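## Task

Take plates C15 and C16 out of plate hotel H1 and drop them into the WASTE bin, which has to be standing upright at the end. Every other plate must finish back home in its original slot, and nothing may count as done if it stays in place only because the robot holds it. Finish by opening the gripper and moving the hand away.

## Robot and tools

Robot: one six-joint Doosan M1013 arm carrying a Robotiq 2F-140 two-finger gripper. There is a single arm, so each motion row addresses this arm only. The only camera is cam_wrist (504x504), mounted on the hand.

Frames: positions are in the scene frame, with the origin on the table top beneath the arm base, +z up, +y to the left when facing along +x. The state line reports end_effector_position (metres) and end_effector_quat_wxyz, plus linear (m/s) and angular (rad/s) velocities. The reported hand point sits between the closed finger pads; the printed value can be slightly wrong, more so when the arm is stretched out. Gripper axes: fingers extend along +z, and they open and close along y. Closed fingertips stick out about 33 mm past the hand point, fully open about 9 mm; closing pushes the tips roughly 24 mm further out, so keep that gap above surfaces. Joint positions (rad) and velocities (rad/s) are listed in column order: waist, shoulder, elbow, forearm roll, wrist pitch, wrist roll. Joint torques come in the same order, with per-unit offset and noise.

execute_actions(actions): a list holding one action (or empty, which just returns state and images). An action has optional keys rows, steps, until. rows: 1 to 15 rows, each row one control step of 1/30 s. Each row is 9 numbers, all in [-1, 1]: six joint values, then gripper position, gripper force_limit, gripper speed. The six joint values are offsets measured from the joint angles at the start of this action (the last angles reported), not from the previous row. Scale: 1.0 equals 1.398 rad for waist and shoulder, 2.097 rad for elbow, 2.622 rad for forearm roll, wrist pitch and wrist roll. Stated joint ranges: elbow -2.792 to 2.792 rad, all others -6.283 to 6.283 rad. A request more than 0.010 rad beyond a range end is refused; a joint pushed past its true end just stops there, and the result says "joint sent to its limit" (no such line does not prove more room exists).
Gripper columns are absolute commands, not offsets. position: +1 fully open (140 mm), about -0.8 where pads touch, -1 closes until something blocks. force_limit: about 14 N at -1, 60 N at 0, 107 N at +1. speed: roughly 30 mm/s at -1, 140 at 0, 250 at +1.
steps: 1 to 450 control steps, default 15, never fewer than the number of rows. After the last row the arm keeps heading toward that row's target and the gripper keeps its command, so long moves need many steps. until: stops the action early once every condition holds, e.g. {"scanner": {"code": "c15"}}; numbers need a comparison such as [">=", 1] (=, !=, <, <=, >, >=). It only ends the action; the arm may still be moving. Unknown names or out-of-range values get the whole call refused.

Motion limits: joint targets rise at most 2.09 rad/s (waist, shoulder), 3.14 (elbow), 3.93 (wrist joints), with 0.3 s to accelerate; joints are synchronised. The target may lead the measured angle by at most 0.456 rad (waist, shoulder), 0.683 (elbow), 0.854 (wrist joints), and all targets are pulled back if they would move the hand over 70 mm from where it is. So big moves take several calls; if an action ends early the arm barely continues, so send the remainder next. "joint command not followed" means the clearance check altered or blocked targets (mounting blocks and posts count as the arm); the arm then rests until new rows arrive.

Grip check: close with position -1 and look for object_status 2. Codes: 0 moving, 1 blocked while opening, 2 blocked while closing (holding), 3 reached the command or pads met (a thin part may still be held). To squeeze harder while at 2, raise force_limit and nudge position (e.g. -1 to -0.98). position_measured is in counts: 3 fully open, 230 pads touching, not linear.

Faults to avoid: a joint torque at its load limit (waist/shoulder 312, elbow 147, wrist joints 41.4 N m, held weight included) or an external force of 144 N anywhere on arm, tool or load halts the arm for 10 s and drops the rest of the call. Holding loads warms motors; a MOTOR HOT line warns, and overheating brakes the arm until it cools. Avoid drops, slips, slams, hard pushes, and anything leaving the table, which ends the scene. Brief tugs on held parts or nudges to loose objects may occur.

Scene facts: H1 has 6 slots, slot 1 lowest; each plate's ID label faces front. A plate is home when flat on its shelf, short end toward the front, pushed fully against the back stop; releasing it far from home may make it tip off. To verify an ID, lay the plate flat in nest RD with well A1 at the corner marked A1; with the scanner's view clear, the result shows code (lower case, e.g. c15, or no_read, never wrong) and reads (count of changes from no_read to an ID). Well A1 is at the labelled short end, in the corner opposite the labelled long side. WASTE is loose and must stay upright; release a plate only once it is entirely inside.

zoom_image(camera, region): camera "cam_wrist"; region [x0, y0, x1, y1] in image pixels from the top-left, at most 504 by 504; returns a finer view of the latest image. Calibration (K, distortion, T_world_to_cam) is given per camera and may be slightly off.

read_manual(section): returns licence texts only ("licences"); no motion.

finished_scene(scene): ends scene 1 or 2 irreversibly after the last command has been held; the goal must already hold. Its result reports success and gives the next task. Replying without a tool call ends all remaining scenes.

Each tool is called in YAML: its name, and indented under it one key for each argument.

## Session

I'll start by looking at the current state.

execute_actions:
  actions: []

Scene clock: 0.00 s.
end_effector_position=(+0.0640, +0.2793, +0.2676) position_measured=3 object_status=3 end_effector_quat_wxyz=(+0.251, +0.268, +0.930, +0.035) end_effector_velocity=(+0.000, -0.000, -0.000) end_effector_angular_velocity=(-0.000, +0.000, +0.000)
Joint positions: [ 1.822 -0.338  2.252 -0.488  1.447  0.89 ]
Joint velocities: [-0.    -0.     0.     0.    -0.    -0.001]
Joint torques (N m, as the joint torque sensors report them, + toward a larger angle): no reading
scanner: code=no_read reads=0

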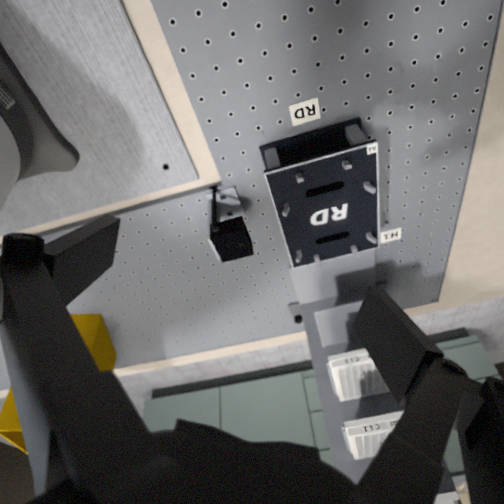

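zoom_image:
  camera: "cam_wrist"
  region: [250, 220, 504, 504]

zoom_image:
  camera: "cam_wrist"
  region: [180, 80, 430, 330]

Region (250, 220, 504, 504) of cam_wrist's 504x504 image, scaled by 1.775, with more detail than that image has; it fills the left 451 columns of this view, and the rest is white.

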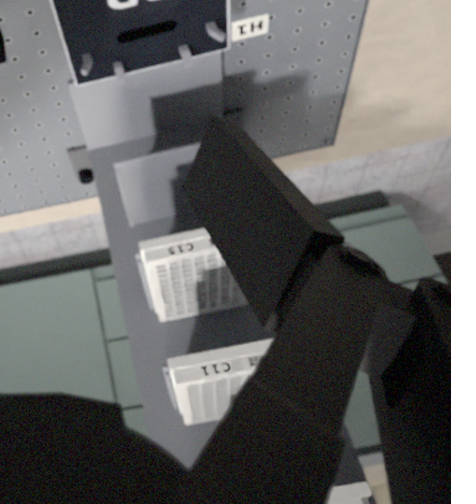

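Region (180, 80, 430, 330) of cam_wrist's 504x504 image, scaled by 2.016, with more detail than that image has.

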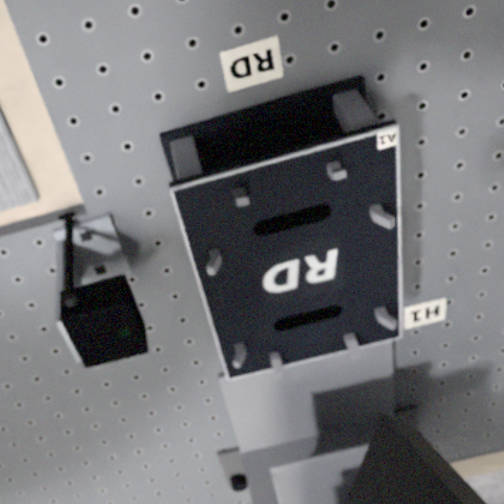

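execute_actions:
  actions:
    - {"rows": [[0.1564, 0.2509, 0.0277, -0.2987, 0.1685, -1.0, 1, 0, 0]], "steps": 40}

Scene clock: 35.43 s.
end_effector_position=(+0.1298, +0.3605, +0.4000) position_measured=3 object_status=3 end_effector_quat_wxyz=(-0.215, +0.674, -0.215, +0.673) end_effector_velocity=(-0.000, +0.000, +0.000) end_effector_angular_velocity=(-0.004, +0.000, +0.000)
Joint positions: [ 2.041  0.013  2.31  -1.271  1.888 -1.732]
Joint velocities: [ 0.    -0.    -0.    -0.    -0.    -0.004]
Joint torques (N m, as the joint torque sensors report them, + toward a larger angle): [ -3.48 -25.33 -26.    -1.24   2.06   0.2 ]
scanner: code=no_read reads=0
camera_calibration (this result's frames):
cam_wrist: T_world_to_cam=[[0.00553793, -0.939439, -0.342672, 0.477151], [-0.304573, 0.324812, -0.895395, 0.288538], [0.952473, 0.109327, -0.284329, 0.132209], [0, 0, 0, 1]] pos_world=[-0.0406874, 0.340079, 0.459453]

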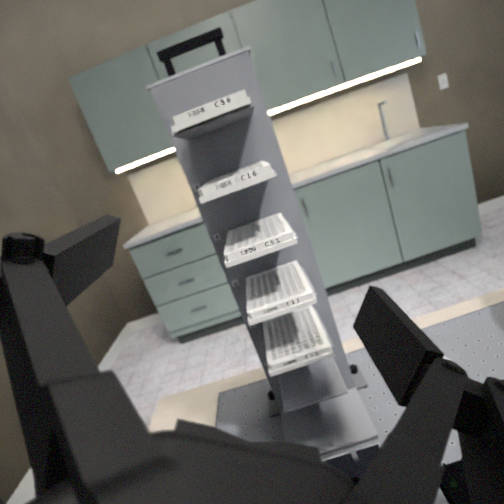

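zoom_image:
  camera: "cam_wrist"
  region: [140, 40, 320, 220]

zoom_image:
  camera: "cam_wrist"
  region: [200, 200, 380, 380]

zoom_image:
  camera: "cam_wrist"
  region: [240, 300, 420, 480]

Region (140, 40, 320, 220) of cam_wrist's 504x504 image, scaled by 2.800, with more detail than that image has.

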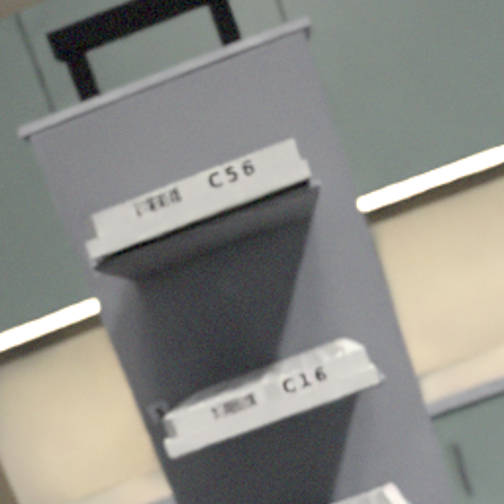

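Region (200, 200, 380, 380) of cam_wrist's 504x504 image, scaled by 2.800, with more detail than that image has.

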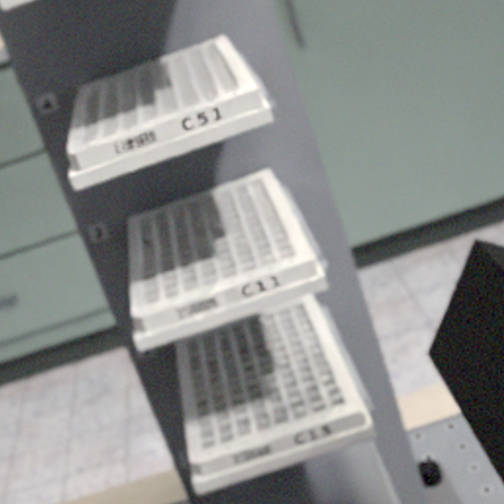

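Region (240, 300, 420, 480) of cam_wrist's 504x504 image, scaled by 2.800, with more detail than that image has.

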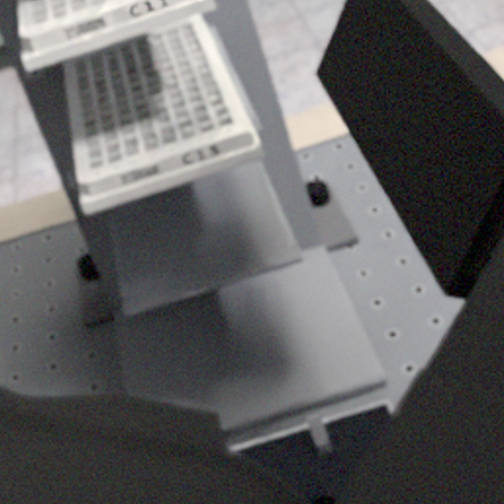

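zoom_image:
  camera: "cam_wrist"
  region: [30, 200, 156, 326]

zoom_image:
  camera: "cam_wrist"
  region: [340, 270, 466, 396]

Region (30, 200, 156, 326) of cam_wrist's 504x504 image, scaled by 4.000, with more detail than that image has.

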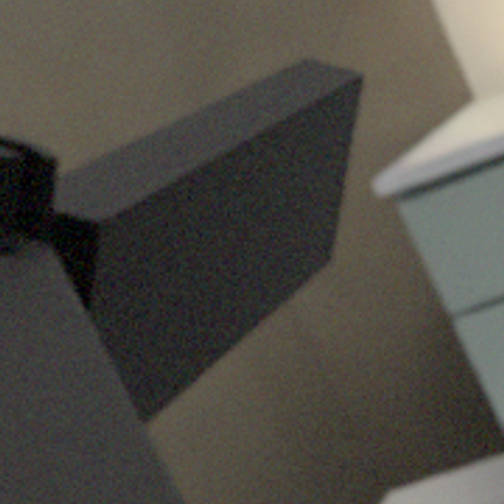

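Region (340, 270, 466, 396) of cam_wrist's 504x504 image, scaled by 4.000, with more detail than that image has.

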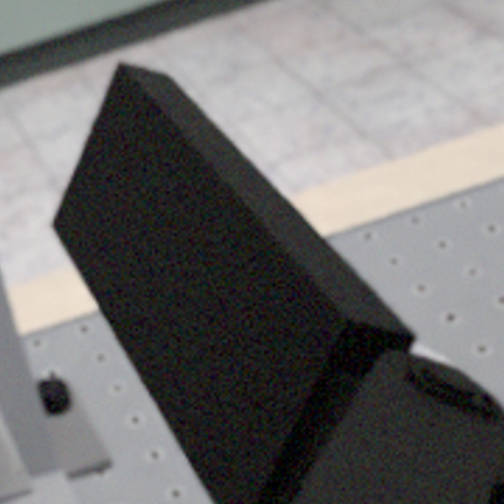

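zoom_image:
  camera: "cam_wrist"
  region: [235, 250, 345, 360]

zoom_image:
  camera: "cam_wrist"
  region: [255, 320, 365, 430]

Region (235, 250, 345, 360) of cam_wrist's 504x504 image, scaled by 4.582, with more detail than that image has.

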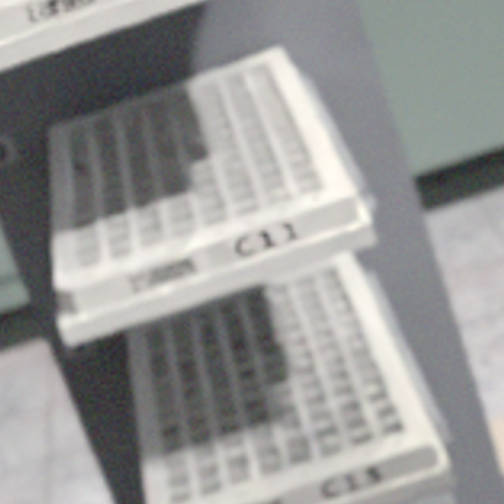

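Region (255, 320, 365, 430) of cam_wrist's 504x504 image, scaled by 4.582, with more detail than that image has.

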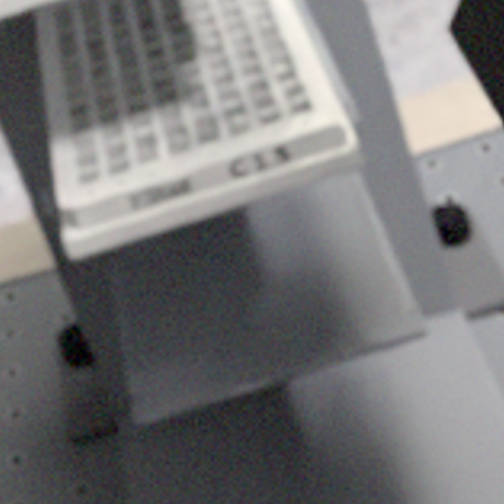

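execute_actions:
  actions:
    - {"rows": [[-0.2097, -0.0872, 0.0178, -0.0837, -0.0768, -0.2842, 0.55, 0, 0]], "steps": 24}

Scene clock: 77.10 s.
end_effector_position=(+0.2500, +0.3598, +0.4314) position_measured=59 object_status=3 end_effector_quat_wxyz=(-0.000, +0.707, -0.001, +0.707) end_effector_velocity=(+0.000, -0.000, +0.000) end_effector_angular_velocity=(-0.002, +0.000, +0.000)
Joint positions: [ 1.748 -0.109  2.347 -1.491  1.687 -2.477]
Joint velocities: [-0.001 -0.001 -0.    -0.001 -0.001 -0.003]
Joint torques (N m, as the joint torque sensors report them, + toward a larger angle): [ -4.14 -17.94 -28.51  -1.97   2.17   0.33]
scanner: code=no_read reads=0
camera_calibration (this result's frames):
cam_wrist: T_world_to_cam=[[0.00448667, -0.964254, 0.264942, 0.233693], [-0.303857, -0.253732, -0.918309, 0.571398], [0.952707, -0.0763843, -0.294134, 0.0976447], [0, 0, 0, 1]] pos_world=[0.079548, 0.37778, 0.491526]

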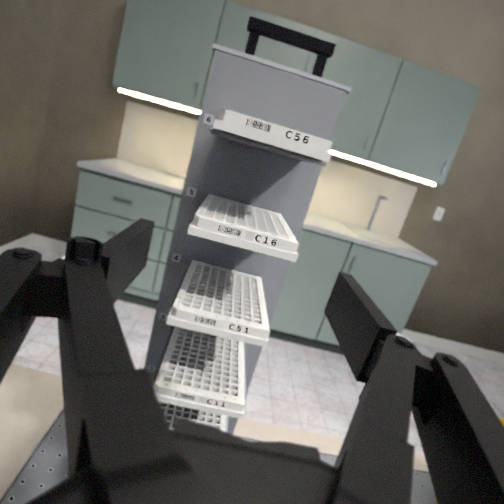

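zoom_image:
  camera: "cam_wrist"
  region: [180, 170, 306, 296]

zoom_image:
  camera: "cam_wrist"
  region: [155, 250, 281, 376]

Region (180, 170, 306, 296) of cam_wrist's 504x504 image, scaled by 4.000, with more detail than that image has.

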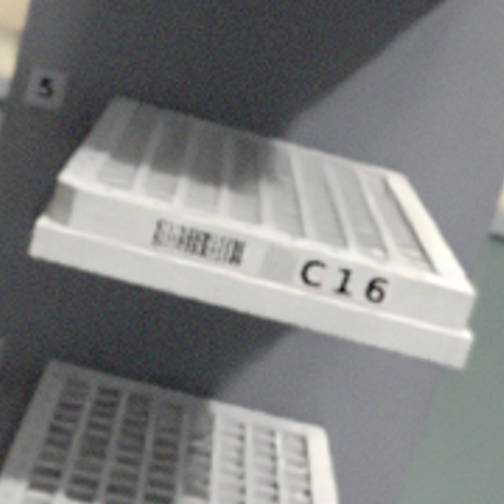

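Region (155, 250, 281, 376) of cam_wrist's 504x504 image, scaled by 4.000, with more detail than that image has.

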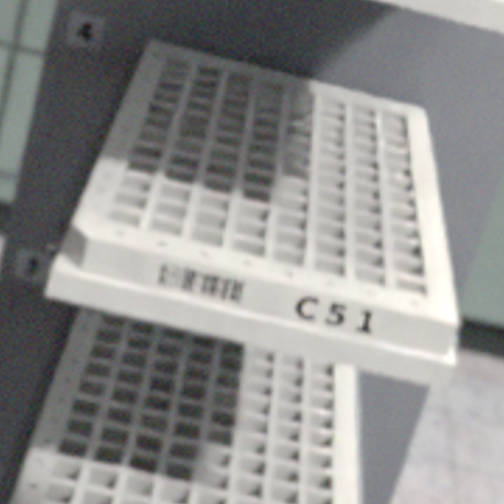

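zoom_image:
  camera: "cam_wrist"
  region: [195, 95, 345, 195]

zoom_image:
  camera: "cam_wrist"
  region: [135, 320, 261, 446]

Region (195, 95, 345, 195) of cam_wrist's 504x504 image, scaled by 3.360, with more detail than that image has.

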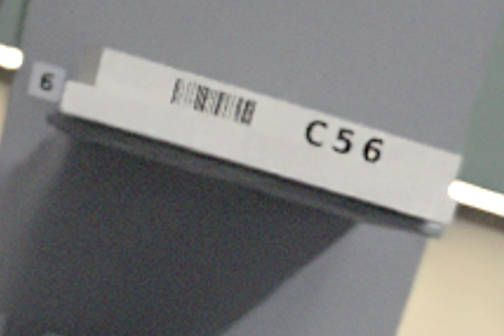

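Region (135, 320, 261, 446) of cam_wrist's 504x504 image, scaled by 4.000, with more detail than that image has.

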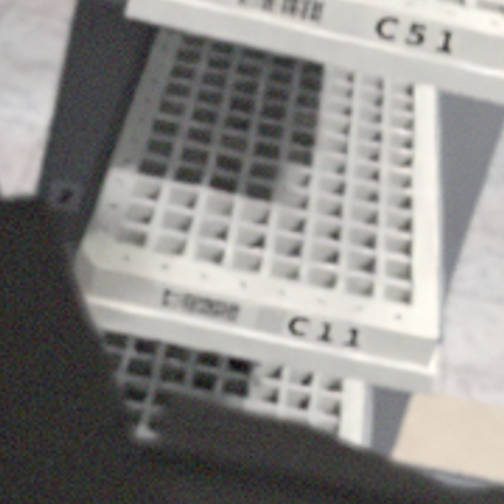

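execute_actions:
  actions:
    - {"rows": [[-0.1467, -0.0138, 0.0072, -0.0482, -0.0616, -0.0029, 0.55, 0, 0]], "steps": 18}

Scene clock: 88.30 s.
end_effector_position=(+0.3251, +0.3593, +0.4309) position_measured=59 object_status=3 end_effector_quat_wxyz=(+0.000, +0.707, -0.000, +0.707) end_effector_velocity=(+0.001, -0.000, -0.001) end_effector_angular_velocity=(-0.001, +0.001, -0.001)
Joint positions: [ 1.543 -0.128  2.362 -1.617  1.526 -2.484]
Joint velocities: [-0.002  0.     0.    -0.001 -0.002 -0.   ]
Joint torques (N m, as the joint torque sensors report them, + toward a larger angle): [ -2.46 -16.33 -29.3   -2.3    1.7   -0.14]
scanner: code=no_read reads=0
camera_calibration (this result's frames):
cam_wrist: T_world_to_cam=[[0.00452975, -0.964068, 0.265617, 0.232606], [-0.30467, -0.254322, -0.917876, 0.593898], [0.952447, -0.0767678, -0.294875, 0.0264921], [0, 0, 0, 1]] pos_world=[0.154657, 0.377323, 0.491153]

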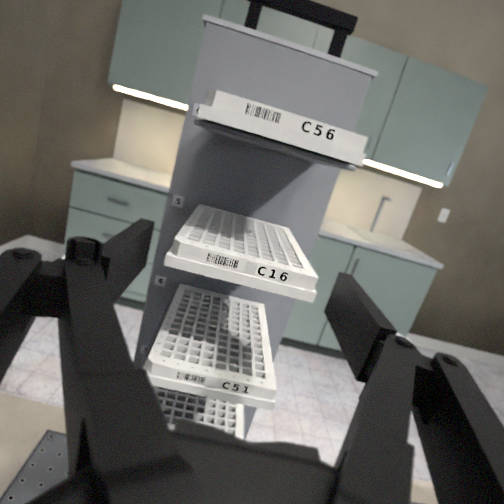

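zoom_image:
  camera: "cam_wrist"
  region: [120, 190, 370, 330]

Region (120, 190, 370, 330) of cam_wrist's 504x504 image, scaled by 2.016, with more detail than that image has; it fills the top 282 rows of this view, and the rest is white.

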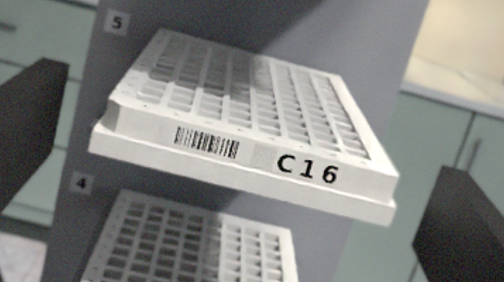

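execute_actions:
  actions:
    - {"rows": [[-0.0059, -0.0002, 0.0001, -0.0019, -0.0025, 0, 0.55, 0.5, -0.3],[-0.0059, -0.0002, 0.0001, -0.0019, -0.0025, 0, 0.55, 0.5, -0.3],[-0.0059, -0.0002, 0.0001, -0.0019, -0.0025, 0, -1, 0.5, -0.3]], "steps": 16}

Scene clock: 92.47 s.
end_effector_position=(+0.3280, +0.3595, +0.4307) position_measured=107 object_status=0 end_effector_quat_wxyz=(-0.000, +0.707, +0.000, +0.707) end_effector_velocity=(+0.000, -0.001, -0.000) end_effector_angular_velocity=(-0.001, +0.001, -0.002)
Joint positions: [ 1.535 -0.128  2.362 -1.622  1.518 -2.484]
Joint velocities: [-0.001  0.     0.     0.001  0.    -0.   ]
Joint torques (N m, as the joint torque sensors report them, + toward a larger angle): [-40.54 -19.46 -21.6    4.74  10.23  -0.2 ]
scanner: code=no_read reads=0
camera_calibration (this result's frames):
cam_wrist: T_world_to_cam=[[0.00536007, -0.963998, 0.265855, 0.232411], [-0.304881, -0.254776, -0.91768, 0.594833], [0.952375, -0.0761354, -0.295271, 0.0236442], [0, 0, 0, 1]] pos_world=[0.15759, 0.377393, 0.49106]

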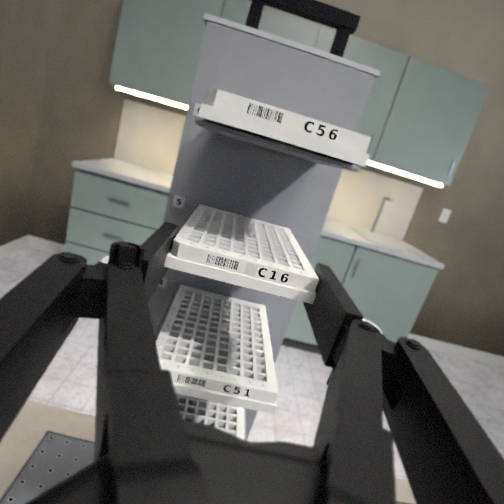

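execute_actions:
  actions:
    - {"rows": [[0.0079, 0.0002, -0.0001, 0.0026, 0.0033, 0, -1, 0.5, -0.3]], "steps": 9}

Scene clock: 93.90 s.
end_effector_position=(+0.3241, +0.3593, +0.4308) position_measured=108 object_status=2 end_effector_quat_wxyz=(-0.000, +0.707, -0.000, +0.707) end_effector_velocity=(-0.001, +0.001, +0.001) end_effector_angular_velocity=(+0.002, +0.001, +0.002)
Joint positions: [ 1.545 -0.128  2.362 -1.615  1.527 -2.484]
Joint velocities: [ 0.004 -0.    -0.002  0.002  0.001  0.   ]
Joint torques (N m, as the joint torque sensors report them, + toward a larger angle): [  1.21 -14.98 -28.5   -2.27   2.09   0.26]
scanner: code=no_read reads=0
camera_calibration (this result's frames):
cam_wrist: T_world_to_cam=[[0.00512416, -0.964138, 0.265354, 0.232606], [-0.304845, -0.254232, -0.917843, 0.593583], [0.952388, -0.0761884, -0.295215, 0.0273555], [0, 0, 0, 1]] pos_world=[0.153706, 0.377256, 0.491169]

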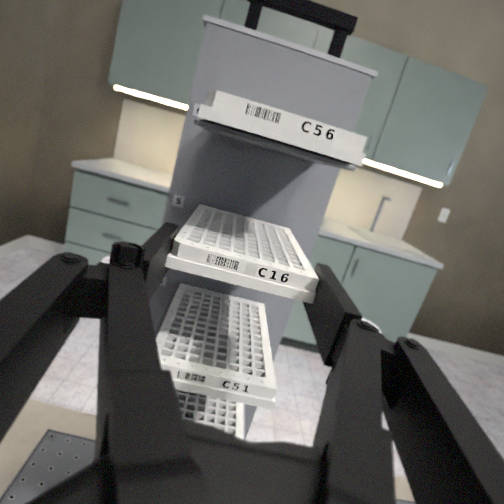

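execute_actions:
  actions:
    - {"rows": [[0, -0.005, -0.0027, 0, 0, -0.0048, -1, 0.5, -0.3],[0, -0.0099, -0.0054, 0, 0, -0.0096, -1, 0.5, -0.3],[0, -0.0099, -0.0054, 0, 0, -0.0096, -1, 0.5, -0.3],[0, -0.0099, -0.0054, 0, 0, -0.0096, -1, 0.5, -0.3],[0, -0.0099, -0.0054, 0, 0, -0.0096, -1, 0.5, -0.3],[0, -0.0099, -0.0054, 0, 0, -0.0096, -1, 0.5, -0.3],[0.2643, 0.0258, -0.0283, 0.0855, 0.1122, -0.0014, -1, 0.5, -0.3]], "steps": 27}

Scene clock: 107.23 s.
end_effector_position=(+0.1852, +0.3593, +0.4452) position_measured=108 object_status=2 end_effector_quat_wxyz=(-0.000, +0.707, +0.000, +0.707) end_effector_velocity=(-0.003, -0.000, -0.000) end_effector_angular_velocity=(-0.001, +0.000, +0.001)
Joint positions: [ 1.914 -0.092  2.303 -1.391  1.821 -2.488]
Joint velocities: [ 0.007  0.001 -0.001  0.004  0.004  0.001]
Joint torques (N m, as the joint torque sensors report them, + toward a larger angle): [ -0.88 -18.06 -29.23  -1.86   1.95  -0.03]
scanner: code=no_read reads=0
camera_calibration (this result's frames):
cam_wrist: T_world_to_cam=[[0.00548626, -0.964032, 0.265729, 0.229261], [-0.303772, -0.254782, -0.918046, 0.564485], [0.952729, -0.0756843, -0.294244, 0.163246], [0, 0, 0, 1]] pos_world=[0.0146875, 0.37719, 0.505336]

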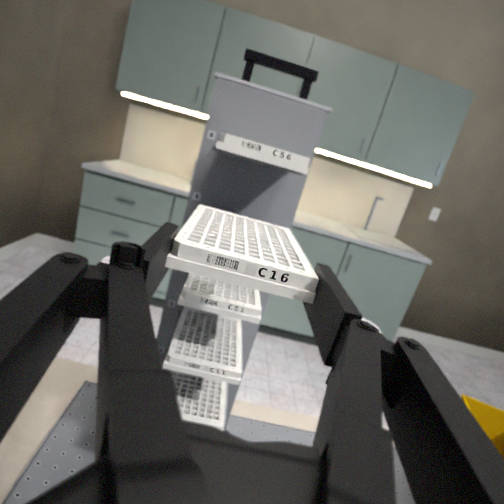

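execute_actions:
  actions:
    - {"rows": [[-0.1073, -0.3012, -0.2141, 0.5305, -0.0078, -0.2334, -1, 0.5, -0.3]], "steps": 22}

Scene clock: 116.60 s.
end_effector_position=(+0.0150, +0.2435, +0.4559) position_measured=108 object_status=2 end_effector_quat_wxyz=(+0.040, +0.989, -0.001, +0.142) end_effector_velocity=(-0.379, -0.065, +0.121) end_effector_angular_velocity=(+0.268, +1.443, +0.451)
Joint positions: [ 1.787 -0.45   1.922 -0.28   1.804 -3.008]
Joint velocities: [-0.107 -0.301 -0.321  1.324 -0.015 -0.435]
Joint torques (N m, as the joint torque sensors report them, + toward a larger angle): [ -6.67   9.44 -38.11   2.39   0.76   0.21]
scanner: code=no_read reads=0
camera_calibration (this result's frames):
cam_wrist: T_world_to_cam=[[0.244109, -0.958722, 0.145818, 0.165501], [-0.969615, -0.238809, 0.0530831, 0.0564604], [-0.0160694, -0.154345, -0.987886, 0.669703], [0, 0, 0, 1]] pos_world=[0.0251063, 0.275518, 0.63446]

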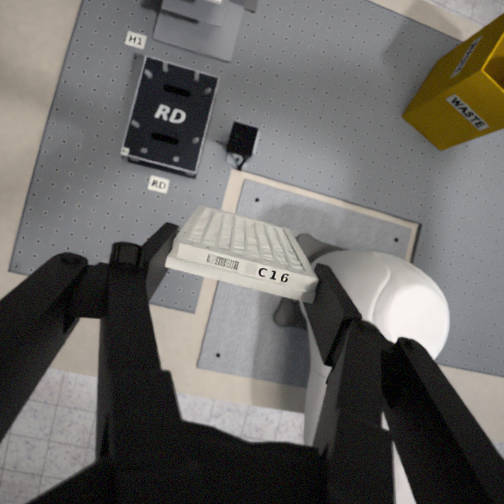

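execute_actions:
  actions:
    - {"rows": [[-1.0, -0.0286, -0.0248, 0.1068, -0.0168, -0.0313, -1, 0.5, -0.3]], "steps": 27}

Scene clock: 129.53 s.
end_effector_position=(+0.1841, +0.1831, +0.4779) position_measured=108 object_status=2 end_effector_quat_wxyz=(-0.001, +0.889, -0.457, -0.004) end_effector_velocity=(+0.236, -0.224, -0.003) end_effector_angular_velocity=(+0.004, +0.013, -1.268)
Joint positions: [ 0.711 -0.49   1.87  -0.004  1.761 -3.089]
Joint velocities: [-1.272 -0.001 -0.002  0.014 -0.005 -0.002]
Joint torques (N m, as the joint torque sensors report them, + toward a larger angle): [ -4.72  10.17 -40.79   3.76   0.75  -0.1 ]
scanner: code=no_read reads=0
camera_calibration (this result's frames):
cam_wrist: T_world_to_cam=[[-0.628837, -0.777517, -0.00565063, 0.263036], [-0.739926, 0.59617, 0.311594, -0.113851], [-0.2389, 0.200123, -0.950199, 0.642982], [0, 0, 0, 1]] pos_world=[0.234774, 0.143715, 0.647923]

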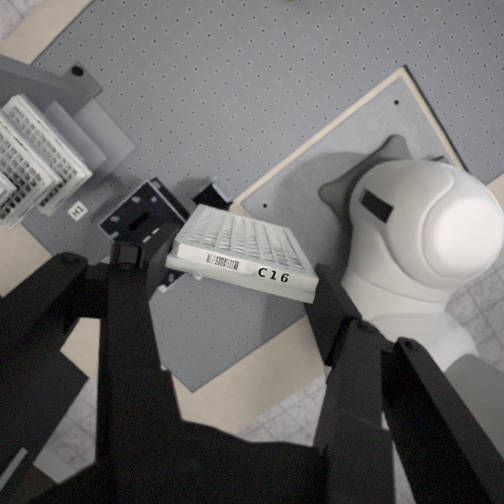

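execute_actions:
  actions:
    - {"rows": [[-0.7096, 0.2263, -0.0762, 0, -0.0635, 0, -1, 0.5, -0.3]], "steps": 38}

Scene clock: 132.77 s.
end_effector_position=(+0.4466, -0.1135, +0.4503) position_measured=108 object_status=2 end_effector_quat_wxyz=(+0.000, -0.565, +0.825, +0.000) end_effector_velocity=(+0.001, -0.002, -0.001) end_effector_angular_velocity=(+0.000, +0.001, -0.006)
Joint positions: [-0.28  -0.174  1.71  -0.004  1.595 -3.089]
Joint velocities: [-0.005  0.002 -0.001  0.    -0.001  0.001]
Joint torques (N m, as the joint torque sensors report them, + toward a larger angle): [ -4.15 -21.28 -40.42   4.     0.17   0.16]
scanner: code=no_read reads=0
camera_calibration (this result's frames):
cam_wrist: T_world_to_cam=[[-0.994948, 0.100236, -0.0055613, 0.460331], [0.0937789, 0.947767, 0.304865, -0.0635623], [0.0358293, 0.302803, -0.952379, 0.628723], [0, 0, 0, 1]] pos_world=[0.441439, -0.176279, 0.620721]

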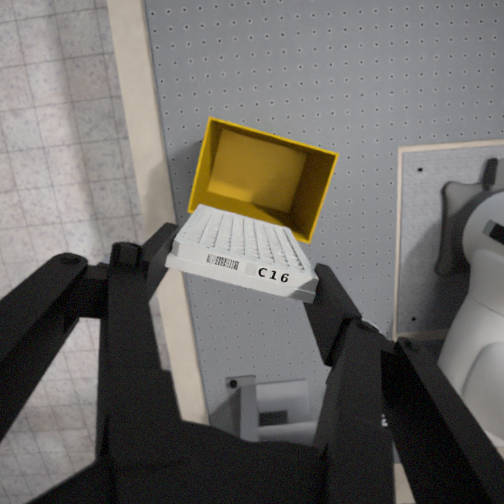

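zoom_image:
  camera: "cam_wrist"
  region: [180, 100, 348, 268]

Region (180, 100, 348, 268) of cam_wrist's 504x504 image, scaled by 3.000, with more detail than that image has.

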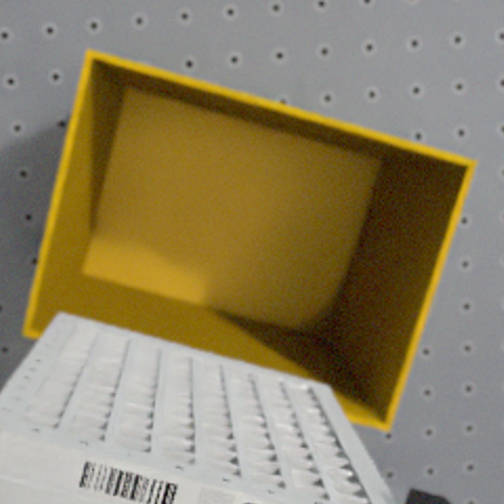

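execute_actions:
  actions:
    - {"rows": [[-0.0959, -0.0124, 0.0837, 0, -0.0605, -0.0546, -1, 0.5, -0.3]], "steps": 16}

Scene clock: 146.93 s.
end_effector_position=(+0.4143, -0.1646, +0.3602) position_measured=108 object_status=2 end_effector_quat_wxyz=(-0.000, -0.569, +0.822, -0.000) end_effector_velocity=(-0.002, -0.002, -0.004) end_effector_angular_velocity=(+0.001, +0.002, -0.001)
Joint positions: [-0.414 -0.191  1.885 -0.004  1.436 -3.232]
Joint velocities: [-0.006 -0.     0.008  0.    -0.005 -0.005]
Joint torques (N m, as the joint torque sensors report them, + toward a larger angle): [ -6.   -23.08 -40.81   3.85   0.23   0.11]
scanner: code=no_read reads=0
camera_calibration (this result's frames):
cam_wrist: T_world_to_cam=[[-0.995873, 0.0906104, -0.00512829, 0.431494], [0.0847858, 0.949037, 0.303547, 0.0197684], [0.0323715, 0.30186, -0.952803, 0.561025], [0, 0, 0, 1]] pos_world=[0.409876, -0.22721, 0.530758]

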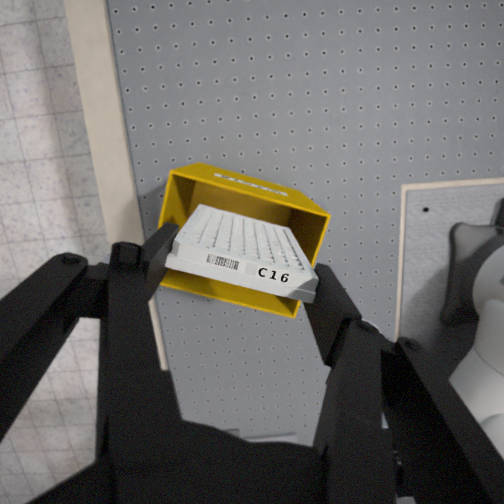

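zoom_image:
  camera: "cam_wrist"
  region: [150, 150, 350, 330]

Region (150, 150, 350, 330) of cam_wrist's 504x504 image, scaled by 2.520, with more detail than that image has; it fills the top 454 rows of this view, and the rest is white.

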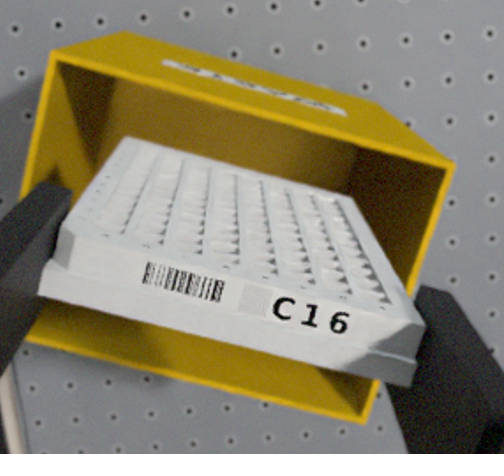

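execute_actions:
  actions:
    - {"rows": [[-0.0008, 0.0654, 0.1178, 0, -0.1289, -0.0005, -1, 0.5, -0.3]], "steps": 21}

Scene clock: 152.53 s.
end_effector_position=(+0.4142, -0.1644, +0.1883) position_measured=108 object_status=2 end_effector_quat_wxyz=(-0.000, -0.570, +0.822, +0.000) end_effector_velocity=(-0.001, +0.001, -0.003) end_effector_angular_velocity=(+0.000, +0.001, +0.000)
Joint positions: [-0.415 -0.1    2.132 -0.004  1.099 -3.233]
Joint velocities: [ 0.001  0.002  0.004 -0.    -0.005  0.   ]
Joint torques (N m, as the joint torque sensors report them, + toward a larger angle): [ -0.63 -24.14 -35.55   3.59   0.64   0.19]
scanner: code=no_read reads=0
camera_calibration (this result's frames):
cam_wrist: T_world_to_cam=[[-0.995998, 0.089248, -0.0048233, 0.43026], [0.0835615, 0.948971, 0.30409, 0.0721297], [0.0317166, 0.30247, -0.952631, 0.397504], [0, 0, 0, 1]] pos_world=[0.409903, -0.227082, 0.358816]

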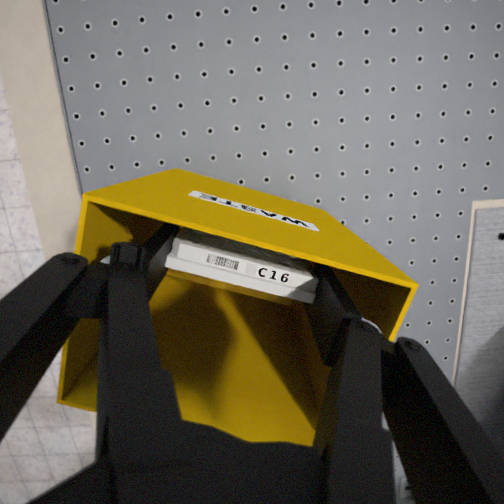

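execute_actions:
  actions:
    - {"rows": [[0,0,0,0,0,0,0.4,0.5,0],[0,0,0,0,0,0,0.4,0.5,0],[0,0,0,0,0,0,0.4,0.5,0],[0,0,0,0,0,0,0.4,0.5,0],[0,0,0,0,0,0,0.4,0.5,0],[0,0,0,0,0,0,0.4,0.5,0],[0,0,0,0,0,0,0.4,0.5,0],[0,-0.0408,-0.0522,0,0.0633,0,0.4,0.5,0]], "steps": 18}

Scene clock: 165.57 s.
end_effector_position=(+0.4143, -0.1648, +0.2690) position_measured=78 object_status=3 end_effector_quat_wxyz=(-0.000, -0.569, +0.822, -0.000) end_effector_velocity=(+0.001, -0.000, +0.016) end_effector_angular_velocity=(-0.001, -0.001, +0.000)
Joint positions: [-0.415 -0.156  2.024 -0.004  1.263 -3.233]
Joint velocities: [ 0.    -0.008 -0.023 -0.     0.029 -0.   ]
Joint torques (N m, as the joint torque sensors report them, + toward a larger angle): [ -2.46 -22.27 -37.29   3.7    0.31  -0.05]
scanner: code=no_read reads=0
camera_calibration (this result's frames):
cam_wrist: T_world_to_cam=[[-0.995942, 0.0898605, -0.00493735, 0.430933], [0.0841174, 0.948987, 0.303889, 0.0478101], [0.0319931, 0.30224, -0.952695, 0.474313], [0, 0, 0, 1]] pos_world=[0.409988, -0.227451, 0.439474]

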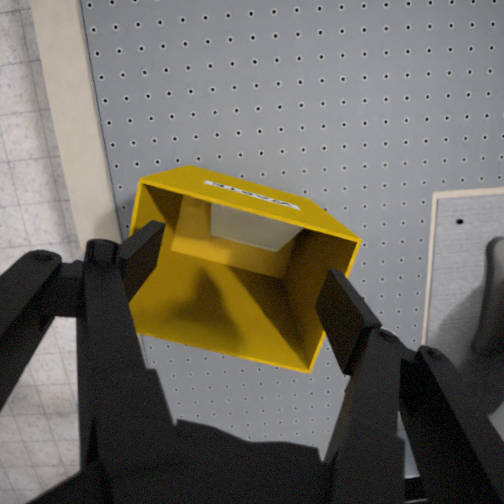

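execute_actions:
  actions:
    - {"rows": [[1.0,-0.1888,0.0458,0,0.2239,0.527,0.55,0.5,0]], "steps": 34}

Scene clock: 171.33 s.
end_effector_position=(+0.1462, +0.1241, +0.3404) position_measured=59 object_status=3 end_effector_quat_wxyz=(-0.190, -0.449, +0.873, -0.010) end_effector_velocity=(-0.253, +0.163, +0.028) end_effector_angular_velocity=(-0.224, -0.000, +0.952)
Joint positions: [ 0.585 -0.402  2.113 -0.004  1.809 -1.971]
Joint velocities: [ 1.441 -0.082  0.03   0.     0.181  0.527]
Joint torques (N m, as the joint torque sensors report them, + toward a larger angle): [ -2.25   5.85 -36.97   3.85   1.54  -0.12]
scanner: code=no_read reads=0
camera_calibration (this result's frames):
cam_wrist: T_world_to_cam=[[-0.901214, 0.365836, 0.232333, 0.00940993], [0.378054, 0.925742, 0.00877192, -0.165092], [-0.211871, 0.0957396, -0.972597, 0.531653], [0, 0, 0, 1]] pos_world=[0.183536, 0.0984897, 0.516346]

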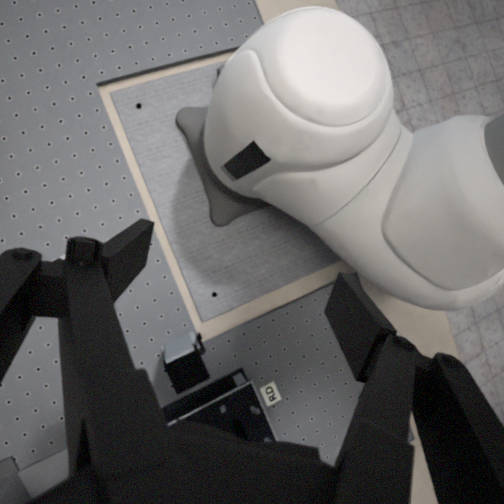

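execute_actions:
  actions:
    - {"rows": [[0.8092,-0.0129,0.0033,0,0.0156,0.0534,0.55,0.5,0],[0.8092,-0.0129,0.0033,0,0.0156,0.0534,0.55,0.5,0],[0.8092,-0.0129,0.0033,0,0.0156,0.0534,0.55,0.5,0],[0.8092,-0.0129,0.0033,0,0.0156,0.0534,0.55,0.5,0],[0.8092,-0.0129,0.0033,0,0.0156,0.0534,0.55,0.5,0],[0.8092,-0.0129,0.0033,0,0.0156,0.0534,0.55,0.5,0],[0.8092,-0.0129,0.0033,0,0.0156,0.0534,0.55,0.5,0],[0.8092,-0.0129,0.0033,0,0.0156,0.0534,0.55,0.5,0],[0.8092,-0.0129,0.0033,0,0.0156,0.0534,0.55,0.5,0],[0.8092,-0.0129,0.0033,0,0.0156,0.0534,0.55,0.5,0],[0.8092,-0.0129,0.0033,0,0.0156,0.0534,0.55,0.5,0],[0.8092,-0.0129,0.0033,0,0.0156,0.0534,0.55,0.5,0],[0.8092,-0.0129,0.0033,0,0.0156,0.0534,0.55,0.5,0],[0.8092,-0.0129,0.0033,0,0.0156,0.0534,0.55,0.5,0],[0.8092,0.5546,0.1911,-0.5582,-0.0771,0.0534,0.55,0.5,0]], "steps": 52}

Scene clock: 179.93 s.
end_effector_position=(+0.2600, +0.3583, +0.1974) position_measured=59 object_status=3 end_effector_quat_wxyz=(+0.001, +0.707, -0.002, +0.707) end_effector_velocity=(-0.001, +0.015, -0.006) end_effector_angular_velocity=(-0.036, -0.014, +0.059)
Joint positions: [ 1.716  0.372  2.513 -1.463  1.607 -1.831]
Joint velocities: [ 0.003  0.026  0.011 -0.056 -0.005 -0.002]
Joint torques (N m, as the joint torque sensors report them, + toward a larger angle): [ -1.09 -49.11  -6.87  -0.7    2.84   0.29]
scanner: code=no_read reads=0
camera_calibration (this result's frames):
cam_wrist: T_world_to_cam=[[0.00120788, -0.964632, 0.263598, 0.295466], [-0.306409, -0.251276, -0.918136, 0.358983], [0.951899, -0.0796597, -0.295875, 0.0209804], [0, 0, 0, 1]] pos_world=[0.0896675, 0.376891, 0.257919]

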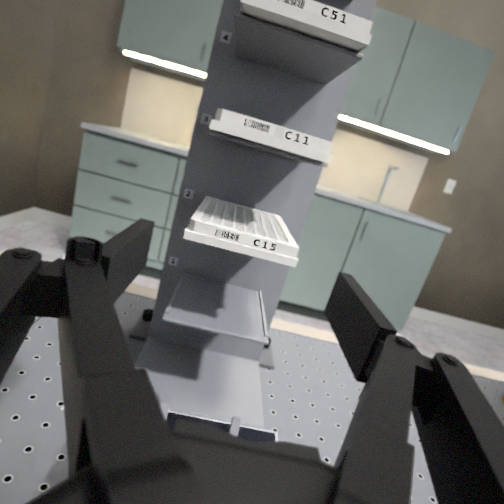

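execute_actions:
  actions: []

zoom_image:
  camera: "cam_wrist"
  region: [150, 185, 318, 353]

Scene clock: 181.20 s.
end_effector_position=(+0.2600, +0.3593, +0.1968) position_measured=59 object_status=3 end_effector_quat_wxyz=(+0.000, +0.707, +0.000, +0.707) end_effector_velocity=(-0.000, +0.000, +0.000) end_effector_angular_velocity=(-0.002, -0.000, -0.000)
Joint positions: [ 1.716  0.374  2.514 -1.467  1.606 -1.831]
Joint velocities: [-0.     0.    -0.     0.     0.    -0.003]
Joint torques (N m, as the joint torque sensors report them, + toward a larger angle): [ -2.14 -41.42  -5.69  -0.92   2.75   0.09]
scanner: code=no_read reads=0
camera_calibration (this result's frames):
cam_wrist: T_world_to_cam=[[0.00481224, -0.963879, 0.266297, 0.294794], [-0.304642, -0.255054, -0.917682, 0.359449], [0.952455, -0.0767091, -0.294866, 0.0194978], [0, 0, 0, 1]] pos_world=[0.0895139, 0.377321, 0.257106]

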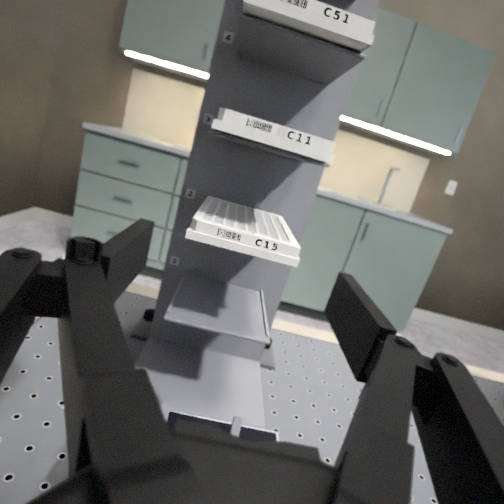

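Region (150, 185, 318, 353) of cam_wrist's 504x504 image, scaled by 3.000, with more detail than that image has.

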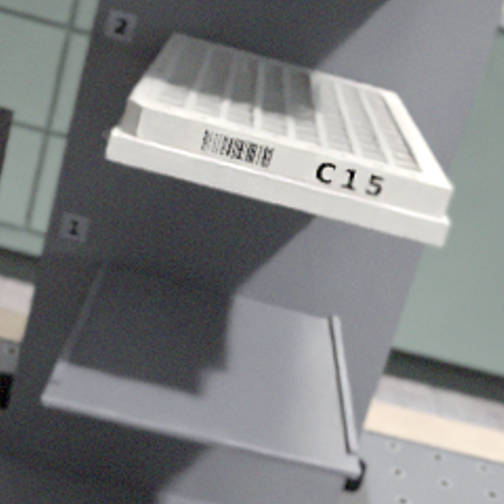

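execute_actions:
  actions:
    - {"rows": [[-0.1243,-0.0031,0.0068,-0.0642,-0.0164,0.0035,0.5,0.5,0]], "steps": 9}

Scene clock: 188.13 s.
end_effector_position=(+0.3181, +0.3592, +0.1959) position_measured=66 object_status=3 end_effector_quat_wxyz=(+0.000, +0.707, -0.000, +0.707) end_effector_velocity=(+0.127, -0.010, -0.002) end_effector_angular_velocity=(-0.004, +0.004, -0.002)
Joint positions: [ 1.556  0.37   2.527 -1.622  1.567 -1.823]
Joint velocities: [-0.354 -0.011  0.028 -0.341 -0.088  0.018]
Joint torques (N m, as the joint torque sensors report them, + toward a larger angle): [  6.34 -47.53  -5.97   0.09   2.64   0.01]
scanner: code=no_read reads=0
camera_calibration (this result's frames):
cam_wrist: T_world_to_cam=[[0.00453093, -0.96393, 0.266117, 0.294789], [-0.304666, -0.254798, -0.917745, 0.376211], [0.952449, -0.0769184, -0.294831, -0.036059], [0, 0, 0, 1]] pos_world=[0.147627, 0.37724, 0.256186]

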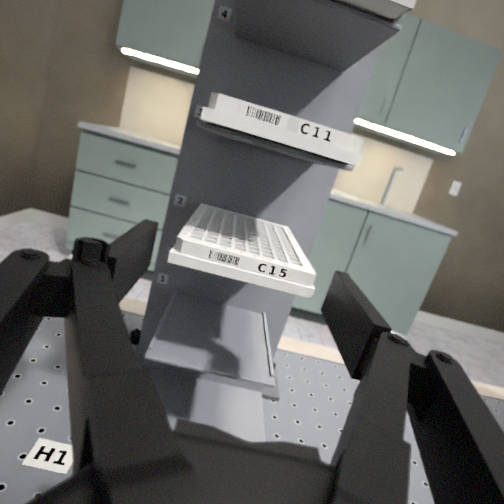

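execute_actions:
  actions: []

zoom_image:
  camera: "cam_wrist"
  region: [130, 190, 350, 330]

Scene clock: 188.77 s.
end_effector_position=(+0.3230, +0.3588, +0.1959) position_measured=66 object_status=3 end_effector_quat_wxyz=(+0.000, +0.707, -0.000, +0.707) end_effector_velocity=(+0.000, -0.000, +0.000) end_effector_angular_velocity=(+0.001, -0.000, -0.000)
Joint positions: [ 1.542  0.369  2.528 -1.635  1.563 -1.822]
Joint velocities: [-0.     0.     0.    -0.     0.     0.001]
Joint torques (N m, as the joint torque sensors report them, + toward a larger angle): [ -2.96 -43.11  -5.01  -1.19   2.91  -0.13]
scanner: code=no_read reads=0
camera_calibration (this result's frames):
cam_wrist: T_world_to_cam=[[0.00480397, -0.963914, 0.266172, 0.294333], [-0.304684, -0.25493, -0.917703, 0.377617], [0.952441, -0.0766897, -0.294913, -0.0408159], [0, 0, 0, 1]] pos_world=[0.152514, 0.376848, 0.256159]

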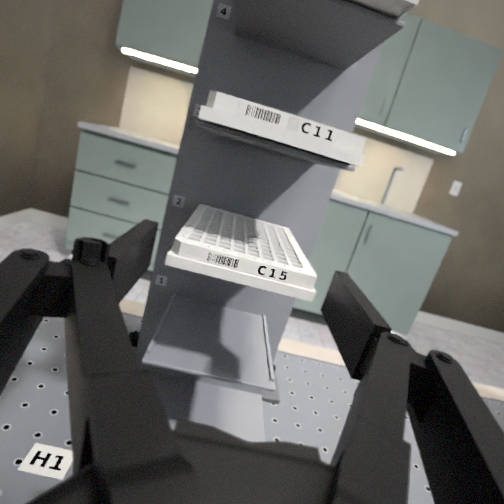

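Region (130, 190, 350, 330) of cam_wrist's 504x504 image, scaled by 2.291, with more detail than that image has; it fills the top 321 rows of this view, and the rest is white.

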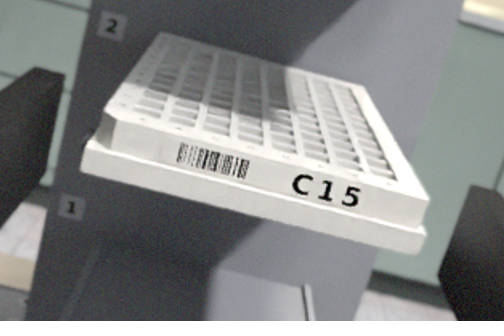

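execute_actions:
  actions:
    - {"rows": [[0,0,0,0,0,0,-1,0.5,-0.3]], "steps": 8}

Scene clock: 190.17 s.
end_effector_position=(+0.3230, +0.3588, +0.1959) position_measured=104 object_status=0 end_effector_quat_wxyz=(+0.000, +0.707, -0.000, +0.707) end_effector_velocity=(+0.000, -0.001, -0.000) end_effector_angular_velocity=(-0.002, +0.001, -0.000)
Joint positions: [ 1.542  0.369  2.528 -1.635  1.563 -1.822]
Joint velocities: [-0.    -0.     0.001  0.    -0.001 -0.001]
Joint torques (N m, as the joint torque sensors report them, + toward a larger angle): [-12.55 -42.32  -3.8   -1.01   2.82  -0.04]
scanner: code=no_read reads=0
camera_calibration (this result's frames):
cam_wrist: T_world_to_cam=[[0.0048074, -0.963909, 0.266187, 0.294321], [-0.304684, -0.254946, -0.917698, 0.377617], [0.952441, -0.0766912, -0.294913, -0.0408166], [0, 0, 0, 1]] pos_world=[0.152514, 0.376841, 0.256157]

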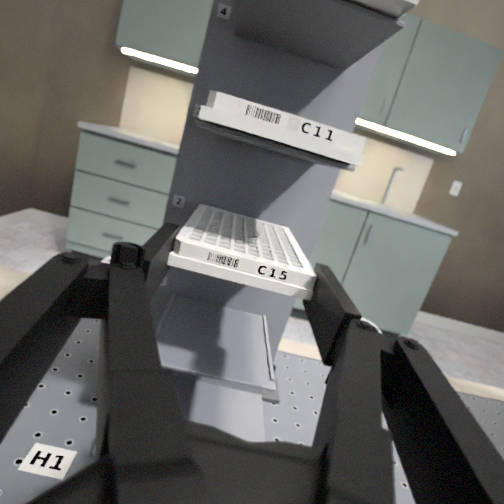

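execute_actions:
  actions:
    - {"rows": [[0.0059,-0.005,0,0.0031,0.0005,-0.003,-1,0.5,-0.3],[0.0059,-0.0193,-0.001,0.0031,0,-0.0111,-1,0.5,-0.3]], "steps": 4}

Scene clock: 194.30 s.
end_effector_position=(+0.3210, +0.3587, +0.2012) position_measured=109 object_status=2 end_effector_quat_wxyz=(+0.000, +0.707, -0.000, +0.707) end_effector_velocity=(-0.014, +0.000, +0.070) end_effector_angular_velocity=(+0.006, -0.002, +0.003)
Joint positions: [ 1.548  0.355  2.527 -1.63   1.563 -1.838]
Joint velocities: [ 0.04  -0.186 -0.015  0.037  0.    -0.195]
Joint torques (N m, as the joint torque sensors report them, + toward a larger angle): [ -3.79 -41.5   -6.15  -0.8    2.63   0.2 ]
scanner: code=no_read reads=0
camera_calibration (this result's frames):
cam_wrist: T_world_to_cam=[[0.00496882, -0.963976, 0.265944, 0.292857], [-0.305048, -0.254732, -0.917637, 0.381932], [0.952324, -0.0765662, -0.295325, -0.0372982], [0, 0, 0, 1]] pos_world=[0.150572, 0.376742, 0.261576]

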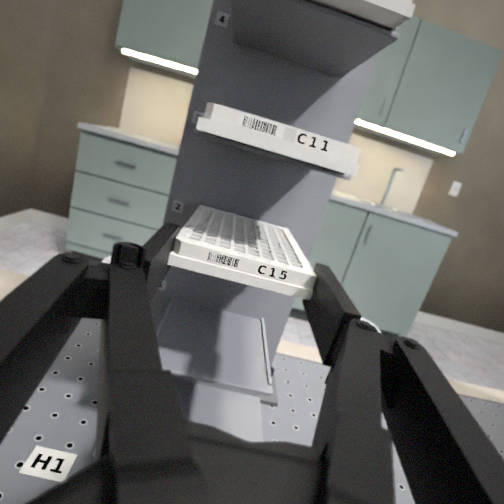

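execute_actions:
  actions:
    - {"rows": [[0.2686,0.0033,-0.0279,0.1367,0.0429,-0.0149,-1,0.5,-0.3]], "steps": 14}

Scene clock: 196.10 s.
end_effector_position=(+0.1925, +0.3609, +0.2103) position_measured=109 object_status=2 end_effector_quat_wxyz=(-0.001, +0.707, -0.001, +0.708) end_effector_velocity=(-0.206, -0.031, +0.002) end_effector_angular_velocity=(-0.024, +0.011, +0.006)
Joint positions: [ 1.891  0.358  2.474 -1.302  1.666 -1.875]
Joint velocities: [ 0.535  0.024 -0.082  0.506  0.161 -0.036]
Joint torques (N m, as the joint torque sensors report them, + toward a larger angle): [-10.72 -41.82  -4.81  -1.13   2.89   0.02]
scanner: code=no_read reads=0
camera_calibration (this result's frames):
cam_wrist: T_world_to_cam=[[0.00444972, -0.964664, 0.263447, 0.294043], [-0.30324, -0.252346, -0.918894, 0.350648], [0.952904, -0.0757988, -0.293648, 0.087159], [0, 0, 0, 1]] pos_world=[0.0219679, 0.378743, 0.270338]

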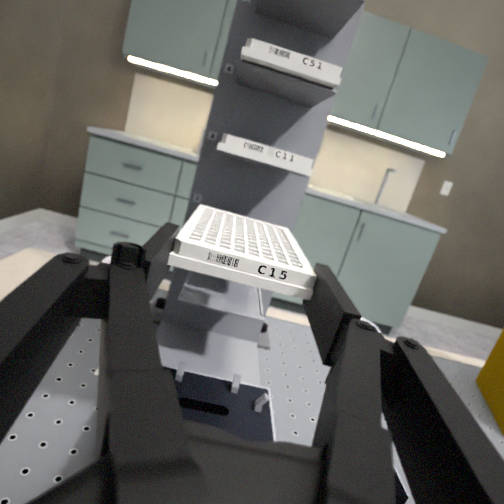

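execute_actions:
  actions:
    - {"rows": [[0.0232,-0.6066,-0.288,0.495,0.0892,-0.5053,-1,0.5,-0.3],[0.0232,-0.6066,-0.288,0.495,0.0892,-0.5053,-1,0.5,-0.3],[0.0232,-0.6066,-0.288,0.495,0.0892,-0.5053,-1,0.5,-0.3],[0.0232,-0.6066,-0.288,0.495,0.0892,-0.5053,-1,0.5,-0.3],[0.0232,-0.6066,-0.288,0.495,0.0892,-0.5053,-1,0.5,-0.3],[0.0232,-0.6066,-0.288,0.495,0.0892,-0.5053,-1,0.5,-0.3],[0.0232,-0.6066,-0.288,0.495,0.0892,-0.5053,-1,0.5,-0.3],[0.0232,-0.6066,-0.288,0.495,0.0892,-0.5053,-1,0.5,-0.3],[0.0232,-0.6066,-0.288,0.495,0.0892,-0.5053,-1,0.5,-0.3],[0.0232,-0.6066,-0.288,0.495,0.0892,-0.5053,-1,0.5,-0.3],[0.0232,-0.6066,-0.288,0.495,0.0892,-0.5053,-1,0.5,-0.3],[0.0232,-0.6066,-0.288,0.495,0.0892,-0.5053,-1,0.5,-0.3],[-1.0,-0.6066,-0.288,0.495,0.0892,-0.5053,-1,0.5,-0.3]], "steps": 42}

Scene clock: 209.37 s.
end_effector_position=(+0.0590, +0.2732, +0.3483) position_measured=109 object_status=2 end_effector_quat_wxyz=(+0.220, +0.935, -0.110, +0.255) end_effector_velocity=(+0.000, +0.000, -0.000) end_effector_angular_velocity=(+0.001, +0.001, +0.000)
Joint positions: [ 1.731 -0.149  2.027 -0.398  1.841 -2.776]
Joint velocities: [-0.    -0.001  0.    -0.    -0.001 -0.   ]
Joint torques (N m, as the joint torque sensors report them, + toward a larger angle): [ -3.19 -22.28 -36.72   2.54   2.1    0.15]
scanner: code=no_read reads=0
The robot is now too far from its last target to be sent on to it, so it has given that target up until you send rows again.
camera_calibration (this result's frames):
cam_wrist: T_world_to_cam=[[-0.0788384, -0.87466, 0.478282, 0.0792039], [-0.987765, 0.00378096, -0.155905, 0.119531], [0.134556, -0.484721, -0.864257, 0.606981], [0, 0, 0, 1]] pos_world=[0.0426394, 0.363041, 0.505341]

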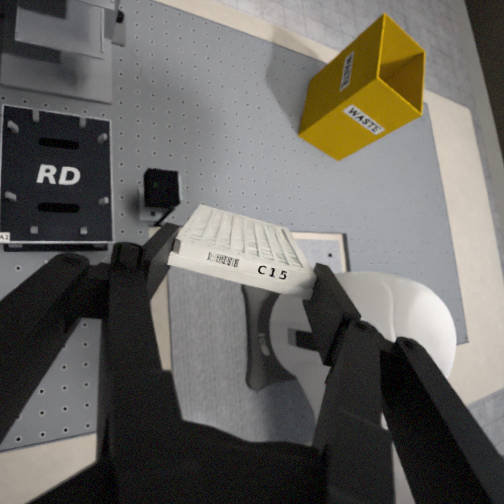

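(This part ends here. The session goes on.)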